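## Task

Press the blue bell's button exactly two times. Each ring means the button goes fully down and then rises fully again for a brief moment. The bells are loose, so a press that shifts or tips the bell may be worth nothing but still counts as a ring. A third ring is a failure. Pressing the button of any other bell is a failure. Any bell left toppled or displaced is a failure. A bell touching the floor is a failure. At the end the gripper must release and move away, and the robot must not fall or be left leaning.

## Robot and tools

ROBOT. A simulated Hello Robot Stretch 4 with a single arm. It has an omni-wheel base, a lift that rides up a mast, a telescoping arm that reaches out horizontally, a three-joint wrist (yaw, pitch, roll) and a two-finger gripper. It stands about 1.6 m tall, and the base edge lies within 0.23 m of the base origin. Cameras: head_camera, head_left_camera, head_right_camera (all on the head) and wrist_camera (on the gripper).

FRAMES. The base frame sits on the floor below the base centre, with x ahead, y to the robot's left and z up. hand_pose is reported in this frame. It is the point between the fingers, 0.015 m back from their tips. When all wrist joints are 0 its axes line up with the base frame. Its printed value may be a little wrong. The odometry frame is wherever the base frame was when the scene began.

execute_actions. Argument "actions" is a list holding one action, or an empty list to just read state and images. "cameras" optionally chooses images: a list of camera names, "all" or null/omitted for every camera, [] for none. An action may hold "base", "joints" or both, plus optional "pace" and "contact_limits". Alternatively it holds only "end_of_arm": "enable_torque", which re-powers wrist or gripper motors that shut off; they then hold their current angle. The motions in one action begin at the same moment and may finish at different times. One action runs at most 15 s.
- "base": a dict with exactly one key. Every value is an offset from where the base last reported itself, never a target position. translate_m: metres straight ahead (+) or back (-), -2 to 2. strafe_m: metres sideways, left +, -2 to 2. rotate_rad: in-place turn in radians, counter-clockwise seen from above is +, -3.2 to 3.2.
- "joints": a dict by joint name. Each value is an absolute target, not an offset. lift_m: 0 to 1.2 m (done within 0.004). arm_m: extension, 0 to 0.55 m (within 0.004). wrist_yaw_rad: -1.134 to 4.276; 0 points ahead, + swings left, 3.14 is folded back, and past 3.4 the arm may block it (within 0.02). wrist_pitch_rad: -1.117 to 4.259; 0 is level, 1.57 points straight down (within 0.05). wrist_roll_rad: -1.117 to 4.259; 0 puts both fingers level, + turns clockwise as seen from behind the gripper (within 0.02). gripper_m: finger gap, 0 to 0.08 m (within 0.002). A joint target outside its range gets clipped and the result mentions it. Any other bad value or unknown key rejects the call and nothing moves. A joint or base omitted from an action may keep driving to its earlier target without that showing in the status.
- "pace": "slow", "default", "fast" or "max"; omitted means default. Base speeds rise from 0.1 to 0.6 m/s and turning from 1 to 4 rad/s across these. With the lift above 0.2 they are reduced further. Wrist speed does not change with pace.
- "contact_limits": only {"arm_m": value}, 0 (gentlest) to 0.75 (firmest), default 0.5; this sets how much resistance stops the arm.
If a call reports a stop, any later execute_actions, wait or finished_scene calls in that same reply are skipped.

wait: "seconds" 0 to 10. Commands nothing and returns the same state and images as an empty action.
zoom_image: "camera" (one of the four names) and "region" [x0, y0, x1, y1] in pixels of that camera's latest full image, origin top-left, no larger than 504 by 504. Gives a sharper crop.
read_manual: "section" is "licences" only; it returns licence text and moves nothing.
finished_scene: "scene" is the number of the current scene. It ends the scene for good and reports success; the goal must still hold at that moment.

RESULTS. joint_positions lists current joint values. base_status and joint_status describe how each commanded motion ended: done; off_target (stopped short, may still push); contact_stop_at_<key> (hit something, now holding; the lift, arm or wheels may go slack); limit_stop_at_<name> such as own_body (near self-collision, more likely with the gripper pitched up and rolled) or tilt (leaning over 6 degrees, base, lift and arm go slack); time_out; torque_fault (a wrist or gripper motor overloaded and went limp until enable_torque). on_its_own reports things not commanded by this call; there "held at" means the held target. lidar_m: 12 distances in metres, one per 30 degree sector, first straight ahead and then counter-clockwise (4th left, 7th behind, 10th right); "-" means nothing seen or closer than 0.25 m. wrist_depth_mm: a 7 by 7 grid of depths from the wrist camera, top-left first, 100 to 2000 mm, "-" if unknown. base_odometry counts wheel turns (slip included); heading ranges -3.142 to 3.142, left +. A gap above about 0.1 rad between turned_by_wheels and turned_by_imu points to a collision or slip. base_tilt gives degrees forward and right. motor_effort is percent of maximum, with the peak of the last action in brackets; for wheel_0..2, + turns the base right. "pictures" lists camera names in image order.

GRIPPER. Closing below an object's width squeezes it; "off_target" after closing suggests something is held. A gripper effort staying beyond about 50 away from 0 shuts the motor off.

BELLS. Locate the blue bell in the head images (zoom to be sure of colour). A good approach: a small gap (gripper nearly shut), wrist pitched down to about 1.57, fingertips placed above the button, then lower lift_m slowly until the button bottoms out, then raise it clear and pause briefly. Count every press, since extra rings fail. Do not slide or tip the bell, do not touch other bells' buttons, and never let a bell fall to the floor. Push gently, keep any base turning slow with the arm out, and avoid pressing the gripper into things, which can trip torque faults or tilt the robot. When done, lift the gripper away, pull back the arm and leave the robot upright. The simulation keeps running while you deliberate; the robot holds its last command meanwhile.

Each tool is called after "Call:" by a JSON object that holds its "method" and its "body".

## Session

Call:
{"method": "execute_actions", "body": {"actions": []}}

Scene clock: 0.00 s.
base_odometry: x=+0.000 y=+0.000 heading=+0.000 (m, m, rad; odometry frame)
turned_by_wheels: +0.000 (rad since the last result)
turned_by_imu: +0.000 (rad since the last result)
base_tilt: forward=+0.2 right=+0.1 (deg)
lidar_m: 2.67 1.65 1.70 1.66 1.53 1.55 2.00 2.26 2.30 2.37 2.21 2.25
base_status: not commanded
joint_positions: lift_m=+0.167 arm_m=-0.001 wrist_yaw_rad=+3.080 wrist_pitch_rad=+0.019 wrist_roll_rad=-0.013 gripper_m=+0.040
joint_status: not commanded
motor_effort: lift_m=+20 arm_m=+0 wrist_yaw_rad=-1 wrist_pitch_rad=-9 wrist_roll_rad=-1 gripper_m=+1 wheel_0=+0 wheel_1=+1 wheel_2=+0 (%)
hand_pose: x=-0.0374 y=+0.1003 z=+0.3411 quat_wxyz=(+0.031, -0.010, -0.006, +0.999) (m; base frame)
wrist_depth_mm: - 143 - - 1863 1537 1336 / - 131 - - 1863 1537 1308 / - 134 202 - 1921 1499 1281 / 120 142 - - 1863 1576 1308 / 1983 - - - 1921 1537 1308 / 1366 1397 1336 1336 1397 1366 1255 / 891 931 103 960 126 - 946
pictures: head_camera, head_left_camera, head_right_camera, wrist_camera
Images, in order (width x height): head_camera 420x560, head_left_camera 420x672, head_right_camera 420x672, wrist_camera 616x392.

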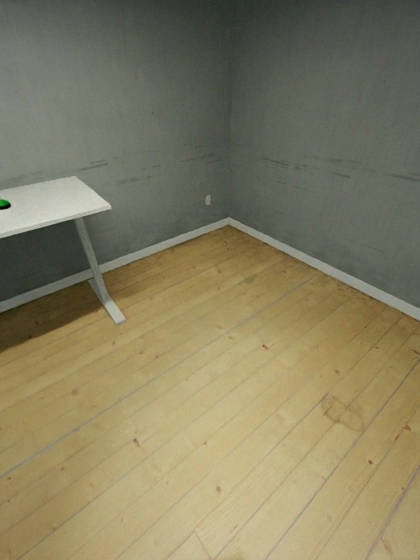

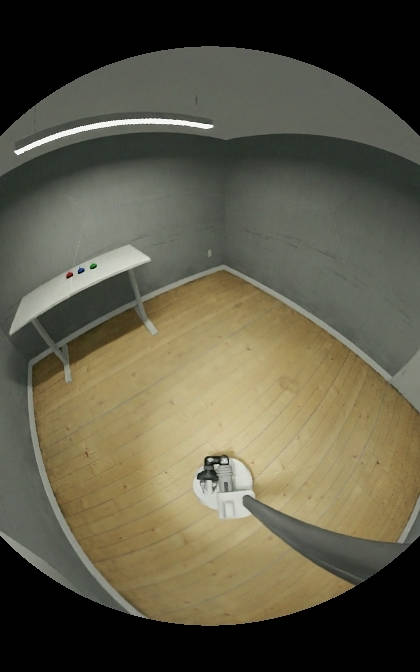

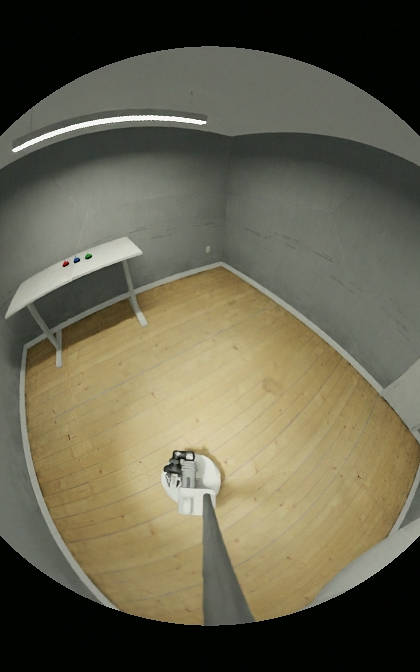

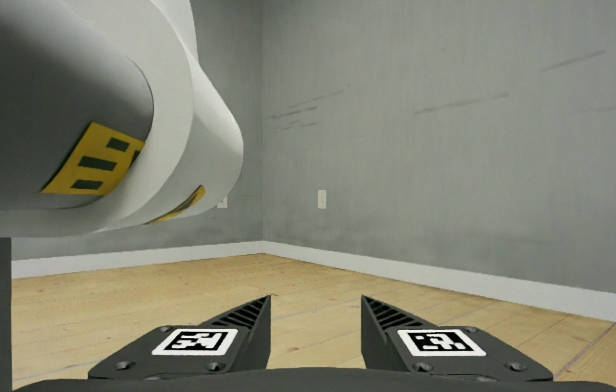

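Call:
{"method": "execute_actions", "body": {"actions": [{"base":{"rotate_rad":0.75},"joints":{"lift_m":0.85,"wrist_yaw_rad":0,"gripper_m":0},"pace":"fast"}]}}

Call:
{"method": "execute_actions", "body": {"actions": [{"base":{"translate_m":0.9},"joints":{"wrist_pitch_rad":1.0},"pace":"fast"}]}}

Scene clock: 3.87 s.
base_odometry: x=+0.000 y=+0.000 heading=+0.750 (m, m, rad; odometry frame)
turned_by_wheels: +0.750 (rad since the last result)
turned_by_imu: +0.745 (rad since the last result)
base_tilt: forward=+0.2 right=+0.0 (deg)
lidar_m: 1.66 1.80 1.55 1.52 1.66 2.33 2.27 2.45 2.23 2.21 2.39 1.66
base_status: done
joint_positions: lift_m=+0.850 arm_m=-0.001 wrist_yaw_rad=+0.000 wrist_pitch_rad=+0.019 wrist_roll_rad=-0.013 gripper_m=+0.000
joint_status: all done
motor_effort: lift_m=+24(26) arm_m=+0(0) wrist_yaw_rad=-3(10) wrist_pitch_rad=-9(9) wrist_roll_rad=+1(0) gripper_m=-2(1) wheel_0=+0(8) wheel_1=-2(12) wheel_2=+0(8) (%)
hand_pose: x=+0.3822 y=-0.0873 z=+1.0237 quat_wxyz=(+1.000, -0.006, +0.010, +0.000) (m; base frame)
wrist_depth_mm: 1983 - - - - - - / 1921 - - - - - - / 1921 - - - - - - / 1983 - - - - - - / 1863 - - - - - - / 1863 - - 150 - - - / 1983 - 101 - - - -
pictures: head_camera, head_left_camera, head_right_camera, wrist_camera
Images, in order (width x height): head_camera 420x560, head_left_camera 420x672, head_right_camera 420x672, wrist_camera 616x392.

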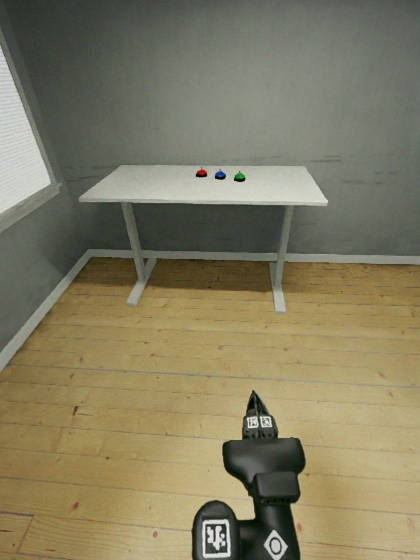

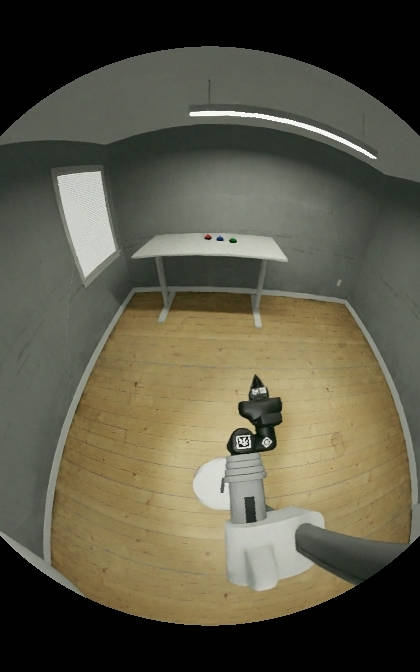

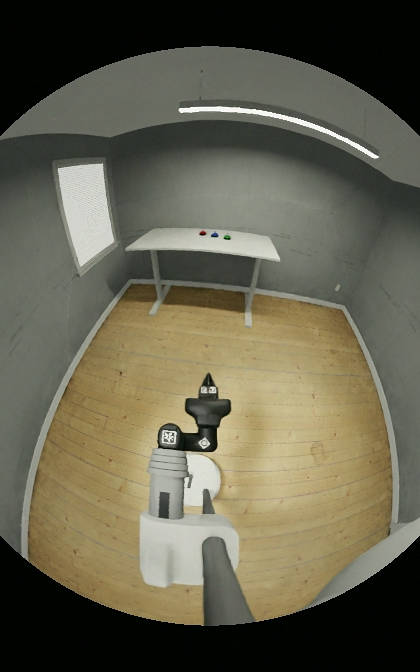

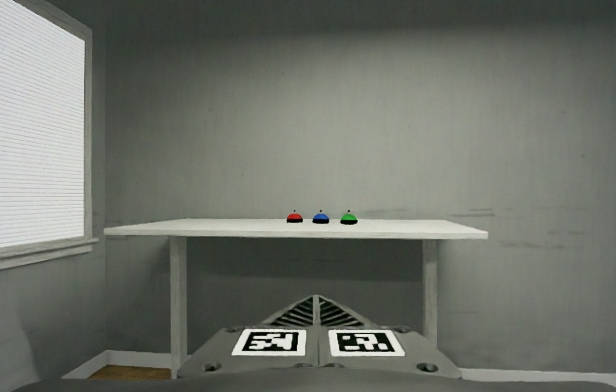

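Scene clock: 7.60 s.
base_odometry: x=+0.658 y=+0.614 heading=+0.750 (m, m, rad; odometry frame)
turned_by_wheels: +0.000 (rad since the last result)
turned_by_imu: -0.003 (rad since the last result)
base_tilt: forward=+0.1 right=+0.1 (deg)
lidar_m: 0.77 0.86 1.46 1.41 1.55 2.32 3.18 2.94 2.35 2.30 0.97 0.77
base_status: done
joint_positions: lift_m=+0.850 arm_m=-0.001 wrist_yaw_rad=+0.000 wrist_pitch_rad=+1.002 wrist_roll_rad=-0.013 gripper_m=+0.000
joint_status: all done
motor_effort: lift_m=+24(24) arm_m=+0(0) wrist_yaw_rad=-2(3) wrist_pitch_rad=-6(9) wrist_roll_rad=+1(1) gripper_m=-3(1) wheel_0=+2(8) wheel_1=+4(10) wheel_2=+0(11) (%)
hand_pose: x=+0.2841 y=-0.0874 z=+0.8487 quat_wxyz=(+0.877, -0.006, +0.480, +0.003) (m; base frame)
wrist_depth_mm: 1537 1537 1499 1464 1397 1366 1308 / 1499 1464 1537 1499 1537 1430 1464 / 1397 1308 1397 1366 1336 1308 1308 / 1205 1229 1205 1205 1182 1205 1205 / 1098 1098 1118 1118 1098 1098 1098 / 1008 1025 1025 150 1025 991 1008 / 931 931 101 - - 931 904
pictures: head_camera, head_left_camera, head_right_camera, wrist_camera
Images, in order (width x height): head_camera 420x560, head_left_camera 420x672, head_right_camera 420x672, wrist_camera 616x392.

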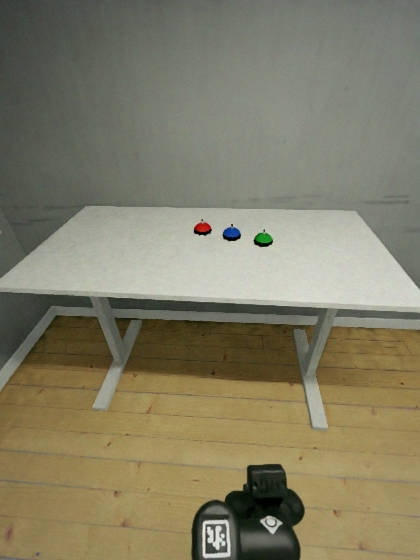

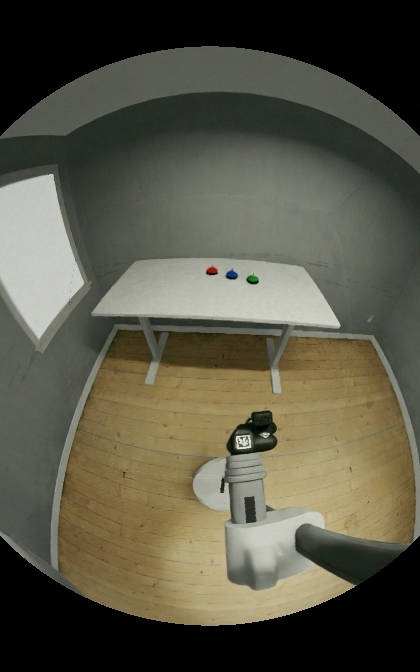

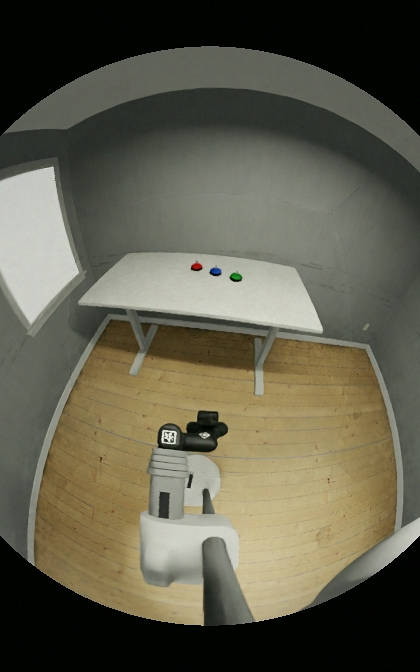

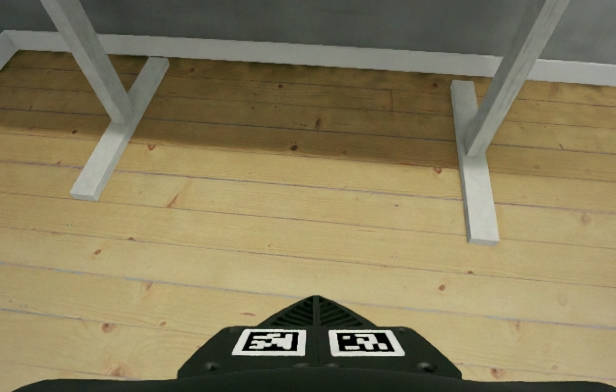

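Call:
{"method": "execute_actions", "body": {"actions": [{"base":{"translate_m":0.48},"joints":{"lift_m":0.92,"wrist_pitch_rad":0.12,"arm_m":0.2},"pace":"fast"}], "cameras": ["head_camera","wrist_camera"]}}

Scene clock: 13.67 s.
base_odometry: x=+1.009 y=+0.941 heading=+0.751 (m, m, rad; odometry frame)
turned_by_wheels: +0.000 (rad since the last result)
turned_by_imu: -0.002 (rad since the last result)
base_tilt: forward=+0.2 right=+0.1 (deg)
lidar_m: 0.31 0.32 0.51 1.37 1.48 2.23 3.66 3.06 2.38 2.34 0.39 0.31
base_status: done
joint_positions: lift_m=+0.920 arm_m=+0.198 wrist_yaw_rad=+0.000 wrist_pitch_rad=+0.123 wrist_roll_rad=-0.013 gripper_m=+0.000
joint_status: all done
motor_effort: lift_m=+24(26) arm_m=+9(9) wrist_yaw_rad=-1(1) wrist_pitch_rad=-10(17) wrist_roll_rad=-1(1) gripper_m=-1(2) wheel_0=+2(7) wheel_1=+4(10) wheel_2=+0(13) (%)
hand_pose: x=+0.5803 y=-0.0874 z=+1.0717 quat_wxyz=(+0.998, -0.006, +0.062, +0.000) (m; base frame)
wrist_depth_mm: 707 691 683 654 640 621 609 / 723 699 691 668 654 634 615 / 741 723 699 676 661 647 627 / 759 732 715 683 676 647 634 / 759 732 723 691 668 654 647 / 480 480 484 150 480 480 477 / 351 362 101 - - 366 345
pictures: head_camera, wrist_camera
Images, in order (width x height): head_camera 420x560, wrist_camera 616x392.

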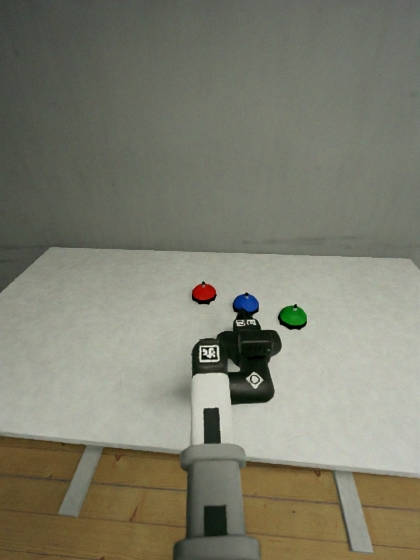

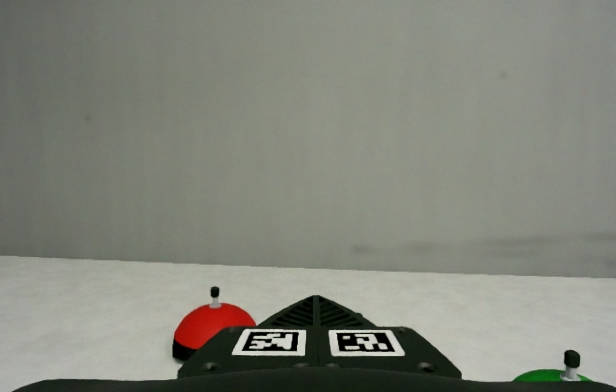

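Call:
{"method": "execute_actions", "body": {"actions": [{"joints":{"lift_m":0.9,"wrist_pitch_rad":0.3,"arm_m":0.12,"gripper_m":0.07},"pace":"fast"}], "cameras": ["head_right_camera","wrist_camera"]}}

Scene clock: 15.90 s.
base_odometry: x=+1.009 y=+0.941 heading=+0.751 (m, m, rad; odometry frame)
turned_by_wheels: +0.000 (rad since the last result)
turned_by_imu: +0.000 (rad since the last result)
base_tilt: forward=+0.1 right=+0.1 (deg)
lidar_m: 0.30 0.35 0.53 1.36 1.48 2.22 3.68 3.04 2.39 2.36 0.39 0.31
base_status: not commanded
joint_positions: lift_m=+0.900 arm_m=+0.122 wrist_yaw_rad=+0.000 wrist_pitch_rad=+0.303 wrist_roll_rad=-0.013 gripper_m=+0.070
joint_status: all done
motor_effort: lift_m=+15(22) arm_m=-10(11) wrist_yaw_rad=-1(3) wrist_pitch_rad=-9(10) wrist_roll_rad=+1(1) gripper_m=+4(5) wheel_0=+2(1) wheel_1=+4(4) wheel_2=+0(0) (%)
hand_pose: x=+0.4956 y=-0.0874 z=+1.0151 quat_wxyz=(+0.989, -0.006, +0.151, +0.001) (m; base frame)
wrist_depth_mm: 750 732 715 699 683 661 647 / 778 768 741 715 699 691 668 / 809 809 768 759 732 723 683 / 585 580 525 580 580 569 569 / 384 382 384 359 355 312 353 / 286 286 272 286 272 283 281 / 236 - 135 237 163 - -
pictures: head_right_camera, wrist_camera
Images, in order (width x height): head_right_camera 420x672, wrist_camera 616x392.

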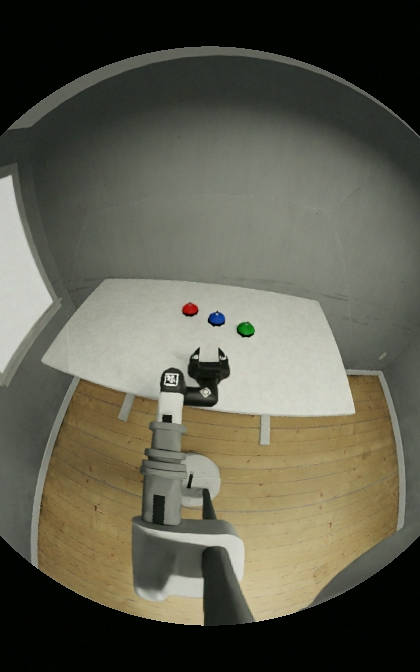

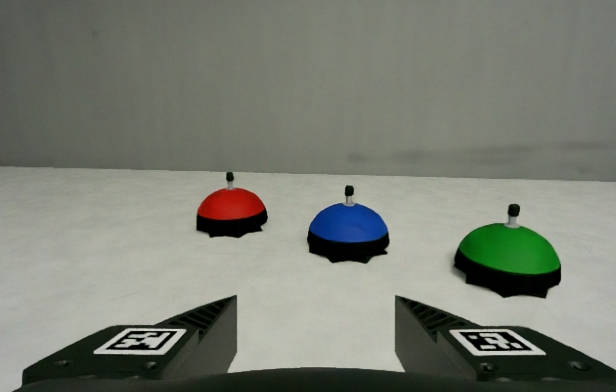

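Call:
{"method": "execute_actions", "body": {"actions": [{"base":{"strafe_m":-0.035},"joints":{"lift_m":0.93,"arm_m":0.3},"pace":"fast"}], "cameras": ["wrist_camera"]}}

Scene clock: 20.70 s.
base_odometry: x=+1.033 y=+0.915 heading=+0.751 (m, m, rad; odometry frame)
turned_by_wheels: +0.000 (rad since the last result)
turned_by_imu: -0.001 (rad since the last result)
base_tilt: forward=+0.3 right=+0.1 (deg)
lidar_m: 0.30 0.34 0.51 1.39 1.54 2.30 3.68 3.01 2.36 2.32 0.39 0.31
base_status: done
joint_positions: lift_m=+0.930 arm_m=+0.298 wrist_yaw_rad=+0.000 wrist_pitch_rad=+0.303 wrist_roll_rad=-0.013 gripper_m=+0.070
joint_status: all done
motor_effort: lift_m=+24(26) arm_m=+9(11) wrist_yaw_rad=-3(1) wrist_pitch_rad=-8(9) wrist_roll_rad=+1(2) gripper_m=+3(3) wheel_0=+0(10) wheel_1=-2(12) wheel_2=+0(0) (%)
hand_pose: x=+0.6722 y=-0.0874 z=+1.0444 quat_wxyz=(+0.989, -0.006, +0.151, +0.001) (m; base frame)
wrist_depth_mm: 580 559 544 530 517 500 488 / 597 580 564 554 535 521 504 / 634 609 597 574 559 544 530 / 640 634 615 609 585 564 554 / 452 452 449 452 445 445 445 / 336 265 306 334 319 332 330 / 278 - 136 214 163 - -
pictures: wrist_camera
Images, in order (width x height): wrist_camera 616x392.

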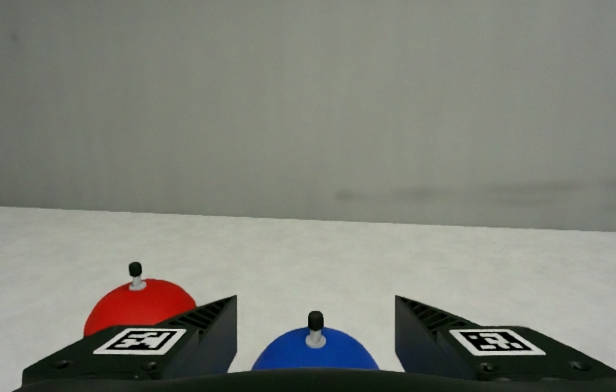

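Call:
{"method": "execute_actions", "body": {"actions": [{"joints":{"arm_m":0.365,"wrist_pitch_rad":0.1,"gripper_m":0},"pace":"fast"}], "cameras": []}}

Call:
{"method": "execute_actions", "body": {"actions": [{"joints":{"lift_m":0.875}}], "cameras": ["head_camera","head_left_camera"]}}

Call:
{"method": "zoom_image", "body": {"camera": "head_left_camera", "region": [170,250,310,370]}}

Scene clock: 26.00 s.
base_odometry: x=+1.033 y=+0.915 heading=+0.751 (m, m, rad; odometry frame)
turned_by_wheels: +0.000 (rad since the last result)
turned_by_imu: -0.001 (rad since the last result)
base_tilt: forward=+0.1 right=+0.3 (deg)
lidar_m: 0.30 0.34 0.50 1.38 1.51 2.30 3.67 3.00 2.36 2.32 0.39 0.30
base_status: not commanded
joint_positions: lift_m=+0.930 arm_m=+0.363 wrist_yaw_rad=+0.000 wrist_pitch_rad=+0.103 wrist_roll_rad=-0.013 gripper_m=+0.000
joint_status: all done
motor_effort: lift_m=+24(24) arm_m=+10(10) wrist_yaw_rad=-2(2) wrist_pitch_rad=-10(16) wrist_roll_rad=+0(1) gripper_m=-2(8) wheel_0=+0(0) wheel_1=-2(2) wheel_2=+0(0) (%)
hand_pose: x=+0.7457 y=-0.0874 z=+1.0859 quat_wxyz=(+0.999, -0.006, +0.052, +0.000) (m; base frame)
wrist_depth_mm: 544 530 512 504 488 473 466 / 554 539 525 504 496 480 469 / 564 549 530 508 496 488 473 / 569 549 539 525 508 492 484 / 580 564 539 525 508 504 492 / 530 554 544 151 512 504 492 / 382 394 101 - - 404 392
pictures: none
No camera images: the call's "cameras" was empty. Leave "cameras" out to get every camera's image.

Scene clock: 27.13 s.
base_odometry: x=+1.033 y=+0.915 heading=+0.751 (m, m, rad; odometry frame)
turned_by_wheels: +0.000 (rad since the last result)
turned_by_imu: +0.000 (rad since the last result)
base_tilt: forward=+0.2 right=+0.1 (deg)
lidar_m: 0.30 0.34 0.51 1.38 1.52 2.28 3.68 3.01 2.35 2.33 0.39 0.31
base_status: not commanded
joint_positions: lift_m=+0.875 arm_m=+0.363 wrist_yaw_rad=+0.000 wrist_pitch_rad=+0.103 wrist_roll_rad=-0.013 gripper_m=+0.000
joint_status: all done
motor_effort: lift_m=+14(22) arm_m=+10(10) wrist_yaw_rad=-2(2) wrist_pitch_rad=-10(9) wrist_roll_rad=+1(2) gripper_m=-3(1) wheel_0=+0(0) wheel_1=-2(2) wheel_2=+0(0) (%)
hand_pose: x=+0.7457 y=-0.0874 z=+1.0317 quat_wxyz=(+0.999, -0.006, +0.052, +0.000) (m; base frame)
wrist_depth_mm: 544 525 517 508 484 469 466 / 559 539 525 508 496 484 473 / 559 554 525 517 500 492 477 / 564 549 539 521 504 496 484 / 574 559 544 535 512 500 484 / 392 394 394 151 389 389 389 / 200 273 101 - - 297 294
pictures: head_camera, head_left_camera
Images, in order (width x height): head_camera 420x560, head_left_camera 420x672.

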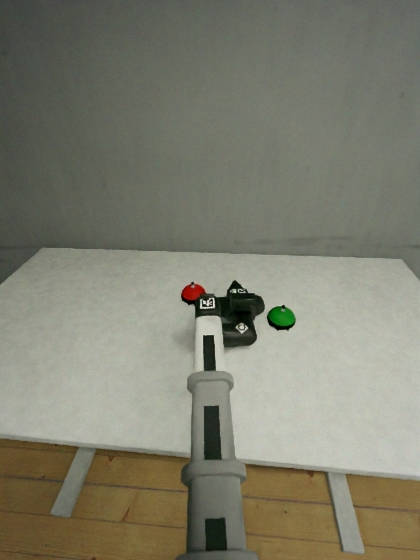

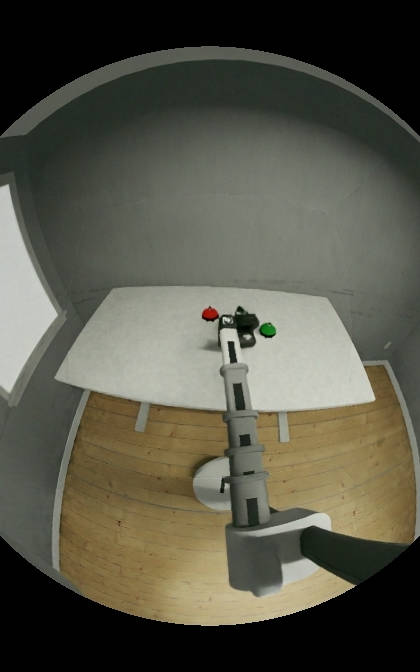

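Region (170, 250, 310, 370) of head_left_camera's 420x672 image, scaled by 3.600, with more detail than that image has; it fills the top 432 rows of this view, and the rest is white.

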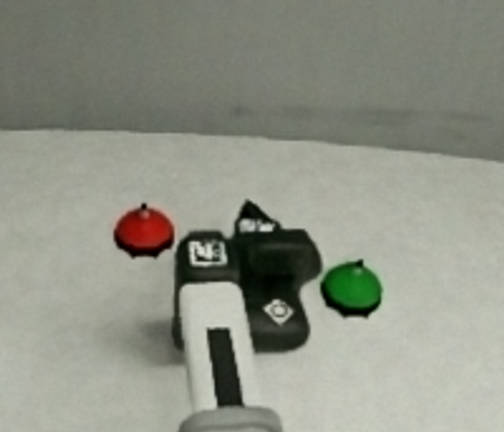

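Blind; step down using pitch effort.

Call:
{"method": "execute_actions", "body": {"actions": [{"joints":{"lift_m":0.863},"pace":"slow"}], "cameras": []}}

Call:
{"method": "execute_actions", "body": {"actions": [{"joints":{"lift_m":0.853},"pace":"slow"}], "cameras": []}}

Scene clock: 28.90 s.
base_odometry: x=+1.033 y=+0.915 heading=+0.751 (m, m, rad; odometry frame)
turned_by_wheels: +0.000 (rad since the last result)
turned_by_imu: +0.000 (rad since the last result)
base_tilt: forward=+0.2 right=+0.1 (deg)
lidar_m: 0.30 0.34 0.49 1.40 1.53 2.29 3.68 3.02 2.35 2.32 0.39 0.31
base_status: not commanded
joint_positions: lift_m=+0.864 arm_m=+0.363 wrist_yaw_rad=+0.000 wrist_pitch_rad=+0.097 wrist_roll_rad=-0.013 gripper_m=+0.000
joint_status: all done
motor_effort: lift_m=+11(13) arm_m=+10(10) wrist_yaw_rad=-1(1) wrist_pitch_rad=+10(9) wrist_roll_rad=+0(1) gripper_m=-3(2) wheel_0=+0(0) wheel_1=-2(2) wheel_2=+0(0) (%)
hand_pose: x=+0.7458 y=-0.0875 z=+1.0214 quat_wxyz=(+0.999, -0.006, +0.048, +0.000) (m; base frame)
wrist_depth_mm: 549 535 521 504 492 477 469 / 554 535 525 512 500 480 469 / 564 544 530 512 500 488 480 / 569 554 530 525 508 496 484 / 574 554 544 530 512 496 492 / 377 379 382 151 379 375 375 / 191 212 101 - - 285 281
pictures: none
No camera images: the call's "cameras" was empty. Leave "cameras" out to get every camera's image.

Scene clock: 29.63 s.
base_odometry: x=+1.033 y=+0.915 heading=+0.751 (m, m, rad; odometry frame)
turned_by_wheels: +0.000 (rad since the last result)
turned_by_imu: +0.000 (rad since the last result)
base_tilt: forward=+0.2 right=+0.2 (deg)
lidar_m: 0.30 0.33 0.52 1.38 1.53 2.28 3.68 2.99 2.37 2.33 0.39 0.29
base_status: not commanded
joint_positions: lift_m=+0.854 arm_m=+0.363 wrist_yaw_rad=-0.002 wrist_pitch_rad=+0.082 wrist_roll_rad=-0.013 gripper_m=+0.000
joint_status: all done
on_its_own: wrist_pitch_rad is at rest, and its effort (+49) is outside its rest range (-23 to +23)
motor_effort: lift_m=+5(11) arm_m=+10(10) wrist_yaw_rad=+3(4) wrist_pitch_rad=+49(50) wrist_roll_rad=+0(2) gripper_m=-3(2) wheel_0=+0(0) wheel_1=-2(2) wheel_2=+0(0) (%)
hand_pose: x=+0.7460 y=-0.0878 z=+1.0149 quat_wxyz=(+0.999, -0.006, +0.041, -0.001) (m; base frame)
wrist_depth_mm: 554 539 525 517 500 484 473 / 559 549 525 512 500 484 477 / 559 549 535 517 504 488 480 / 569 554 539 525 508 492 480 / 574 554 544 525 508 496 484 / 394 394 397 150 397 394 392 / 192 217 101 - - 290 290
pictures: none
No camera images: the call's "cameras" was empty. Leave "cameras" out to get every camera's image.

Call:
{"method": "execute_actions", "body": {"actions": [{"joints":{"lift_m":0.89}}], "cameras": []}}

Call:
{"method": "wait", "body": {"seconds": 0.7}}

Call:
{"method": "execute_actions", "body": {"actions": [{"joints":{"lift_m":0.854},"pace":"slow"}], "cameras": []}}

Call:
{"method": "execute_actions", "body": {"actions": [{"joints":{"lift_m":0.92}}], "cameras": []}}

Call:
{"method": "execute_actions", "body": {"actions": [{"base":{"translate_m":-0.3},"joints":{"arm_m":0.0},"pace":"fast"}], "cameras": ["head_camera"]}}

Call:
{"method": "finished_scene", "body": {"scene": 1}}

Scene clock: 33.17 s.
base_odometry: x=+1.033 y=+0.915 heading=+0.751 (m, m, rad; odometry frame)
turned_by_wheels: +0.000 (rad since the last result)
turned_by_imu: -0.001 (rad since the last result)
base_tilt: forward=+0.2 right=+0.1 (deg)
lidar_m: 0.29 0.35 0.52 1.39 1.51 2.29 3.68 3.01 2.36 2.31 0.39 0.30
base_status: not commanded
joint_positions: lift_m=+0.890 arm_m=+0.363 wrist_yaw_rad=+0.000 wrist_pitch_rad=+0.103 wrist_roll_rad=-0.013 gripper_m=+0.000
joint_status: all done
motor_effort: lift_m=+24(25) arm_m=+10(10) wrist_yaw_rad=-1(3) wrist_pitch_rad=-8(50) wrist_roll_rad=+0(0) gripper_m=-2(1) wheel_0=+0(0) wheel_1=-2(2) wheel_2=+0(0) (%)
hand_pose: x=+0.7457 y=-0.0875 z=+1.0460 quat_wxyz=(+0.999, -0.006, +0.051, +0.000) (m; base frame)
wrist_depth_mm: 549 530 517 504 488 477 462 / 554 535 525 508 496 477 473 / 564 544 525 517 496 488 477 / 564 554 544 521 508 492 484 / 574 559 544 530 512 496 488 / 430 430 430 150 427 424 421 / 307 319 101 - - 325 322
pictures: none
No camera images: the call's "cameras" was empty. Leave "cameras" out to get every camera's image.

Scene clock: 33.87 s.
base_odometry: x=+1.033 y=+0.915 heading=+0.751 (m, m, rad; odometry frame)
turned_by_wheels: +0.000 (rad since the last result)
turned_by_imu: +0.000 (rad since the last result)
base_tilt: forward=+0.1 right=+0.2 (deg)
lidar_m: 0.29 0.33 0.51 1.39 1.51 2.30 3.68 3.00 2.36 2.31 0.38 0.30
base_status: not commanded
joint_positions: lift_m=+0.890 arm_m=+0.363 wrist_yaw_rad=+0.000 wrist_pitch_rad=+0.103 wrist_roll_rad=-0.013 gripper_m=+0.000
joint_status: all done
motor_effort: lift_m=+24(25) arm_m=+10(10) wrist_yaw_rad=-1(3) wrist_pitch_rad=-8(50) wrist_roll_rad=+1(0) gripper_m=+0(1) wheel_0=+0(0) wheel_1=-2(2) wheel_2=+0(0) (%)
hand_pose: x=+0.7457 y=-0.0875 z=+1.0460 quat_wxyz=(+0.999, -0.006, +0.051, +0.000) (m; base frame)
wrist_depth_mm: 549 535 517 504 484 473 466 / 549 539 521 508 496 480 473 / 554 544 530 512 504 488 477 / 574 549 535 521 500 492 484 / 574 554 539 525 512 496 492 / 430 430 433 150 430 427 418 / 307 317 101 - - 325 322
wait: 0.70 s; at rest by 0.27 s
pictures: head_camera, head_left_camera, head_right_camera, wrist_camera
Images, in order (width x height): head_camera 420x560, head_left_camera 420x672, head_right_camera 420x672, wrist_camera 616x392.

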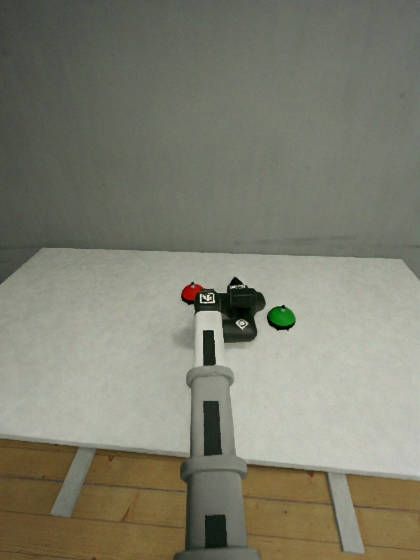

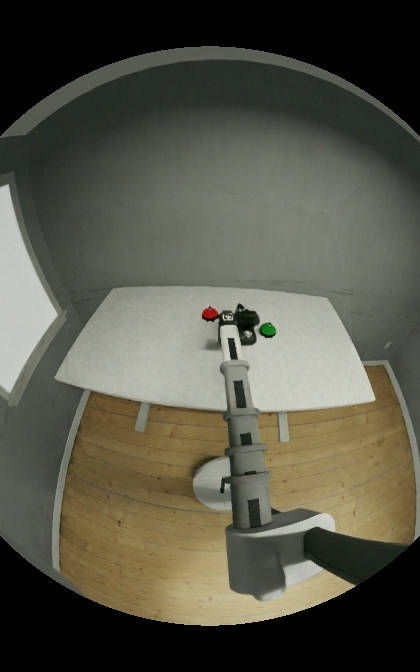

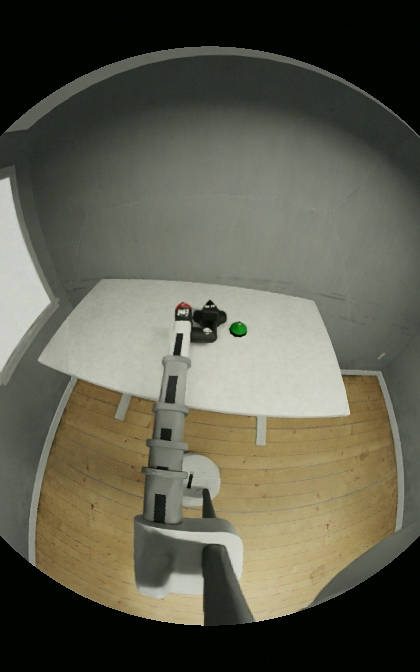

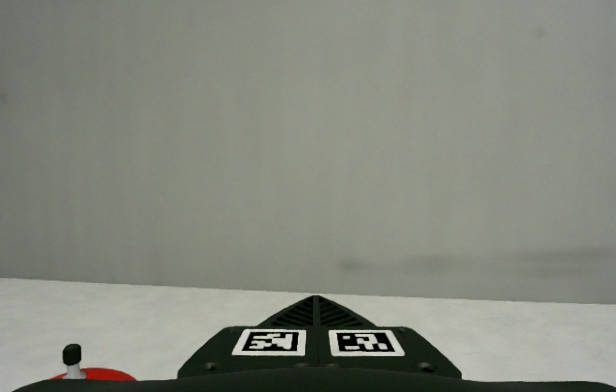

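Scene clock: 35.00 s.
base_odometry: x=+1.033 y=+0.915 heading=+0.751 (m, m, rad; odometry frame)
turned_by_wheels: +0.000 (rad since the last result)
turned_by_imu: +0.000 (rad since the last result)
base_tilt: forward=+0.1 right=+0.1 (deg)
lidar_m: 0.30 0.34 0.50 1.40 1.53 2.30 3.66 3.01 2.37 2.32 0.39 0.31
base_status: not commanded
joint_positions: lift_m=+0.855 arm_m=+0.363 wrist_yaw_rad=-0.002 wrist_pitch_rad=+0.084 wrist_roll_rad=-0.013 gripper_m=+0.000
joint_status: all done
on_its_own: wrist_pitch_rad is at rest, and its effort (+46) is outside its rest range (-23 to +23)
motor_effort: lift_m=+5(24) arm_m=+10(10) wrist_yaw_rad=+4(3) wrist_pitch_rad=+46(46) wrist_roll_rad=+2(3) gripper_m=-2(0) wheel_0=+0(0) wheel_1=-2(2) wheel_2=+0(0) (%)
hand_pose: x=+0.7459 y=-0.0878 z=+1.0156 quat_wxyz=(+0.999, -0.006, +0.042, -0.001) (m; base frame)
wrist_depth_mm: 559 535 525 508 500 484 473 / 554 544 530 512 504 488 469 / 564 549 530 521 504 492 484 / 564 549 535 525 512 492 484 / 569 554 544 525 508 504 488 / 389 394 394 151 394 394 389 / 192 216 101 - - 293 290
pictures: none
No camera images: the call's "cameras" was empty. Leave "cameras" out to get every camera's image.

Scene clock: 36.23 s.
base_odometry: x=+1.033 y=+0.915 heading=+0.751 (m, m, rad; odometry frame)
turned_by_wheels: +0.000 (rad since the last result)
turned_by_imu: +0.000 (rad since the last result)
base_tilt: forward=+0.2 right=+0.0 (deg)
lidar_m: 0.28 0.35 0.52 1.39 1.52 2.27 3.68 3.02 2.36 2.31 0.40 0.31
base_status: not commanded
joint_positions: lift_m=+0.920 arm_m=+0.363 wrist_yaw_rad=+0.000 wrist_pitch_rad=+0.103 wrist_roll_rad=-0.013 gripper_m=+0.000
joint_status: all done
motor_effort: lift_m=+24(25) arm_m=+10(10) wrist_yaw_rad=+0(4) wrist_pitch_rad=-8(46) wrist_roll_rad=+0(0) gripper_m=-1(2) wheel_0=+0(0) wheel_1=-2(2) wheel_2=+0(0) (%)
hand_pose: x=+0.7457 y=-0.0875 z=+1.0760 quat_wxyz=(+0.999, -0.006, +0.051, +0.000) (m; base frame)
wrist_depth_mm: 549 530 521 500 492 480 462 / 554 539 525 512 492 484 477 / 564 539 525 517 504 492 477 / 564 554 535 525 508 496 480 / 580 554 539 525 517 504 492 / 512 508 544 151 512 504 492 / 364 375 101 - - 382 370
pictures: none
No camera images: the call's "cameras" was empty. Leave "cameras" out to get every camera's image.

Scene clock: 38.47 s.
base_odometry: x=+0.814 y=+0.711 heading=+0.750 (m, m, rad; odometry frame)
turned_by_wheels: +0.000 (rad since the last result)
turned_by_imu: +0.000 (rad since the last result)
base_tilt: forward=+0.2 right=+0.0 (deg)
lidar_m: 0.59 0.65 1.00 1.44 1.56 2.36 3.35 2.96 2.33 2.29 0.77 0.60
base_status: done
joint_positions: lift_m=+0.920 arm_m=+0.002 wrist_yaw_rad=+0.000 wrist_pitch_rad=+0.103 wrist_roll_rad=-0.013 gripper_m=+0.000
joint_status: all done
motor_effort: lift_m=+24(25) arm_m=-10(12) wrist_yaw_rad=-1(0) wrist_pitch_rad=-9(9) wrist_roll_rad=+0(1) gripper_m=-2(0) wheel_0=-3(7) wheel_1=-4(9) wheel_2=+1(11) (%)
hand_pose: x=+0.3841 y=-0.0875 z=+1.0759 quat_wxyz=(+0.999, -0.006, +0.052, +0.000) (m; base frame)
wrist_depth_mm: 1255 1205 1182 1138 1098 1078 1060 / 1281 1205 1160 1160 1118 1098 1078 / 1281 1229 1182 1160 1118 1098 1078 / 1308 1229 1182 1182 1138 1118 1078 / 854 842 842 778 750 842 831 / 517 517 517 151 512 512 508 / 878 418 101 - - 389 375
pictures: head_camera
Images, in order (width x height): head_camera 420x560.

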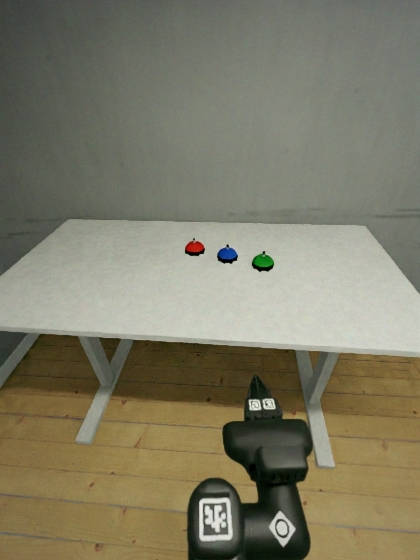

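The scene is finished: the task was done.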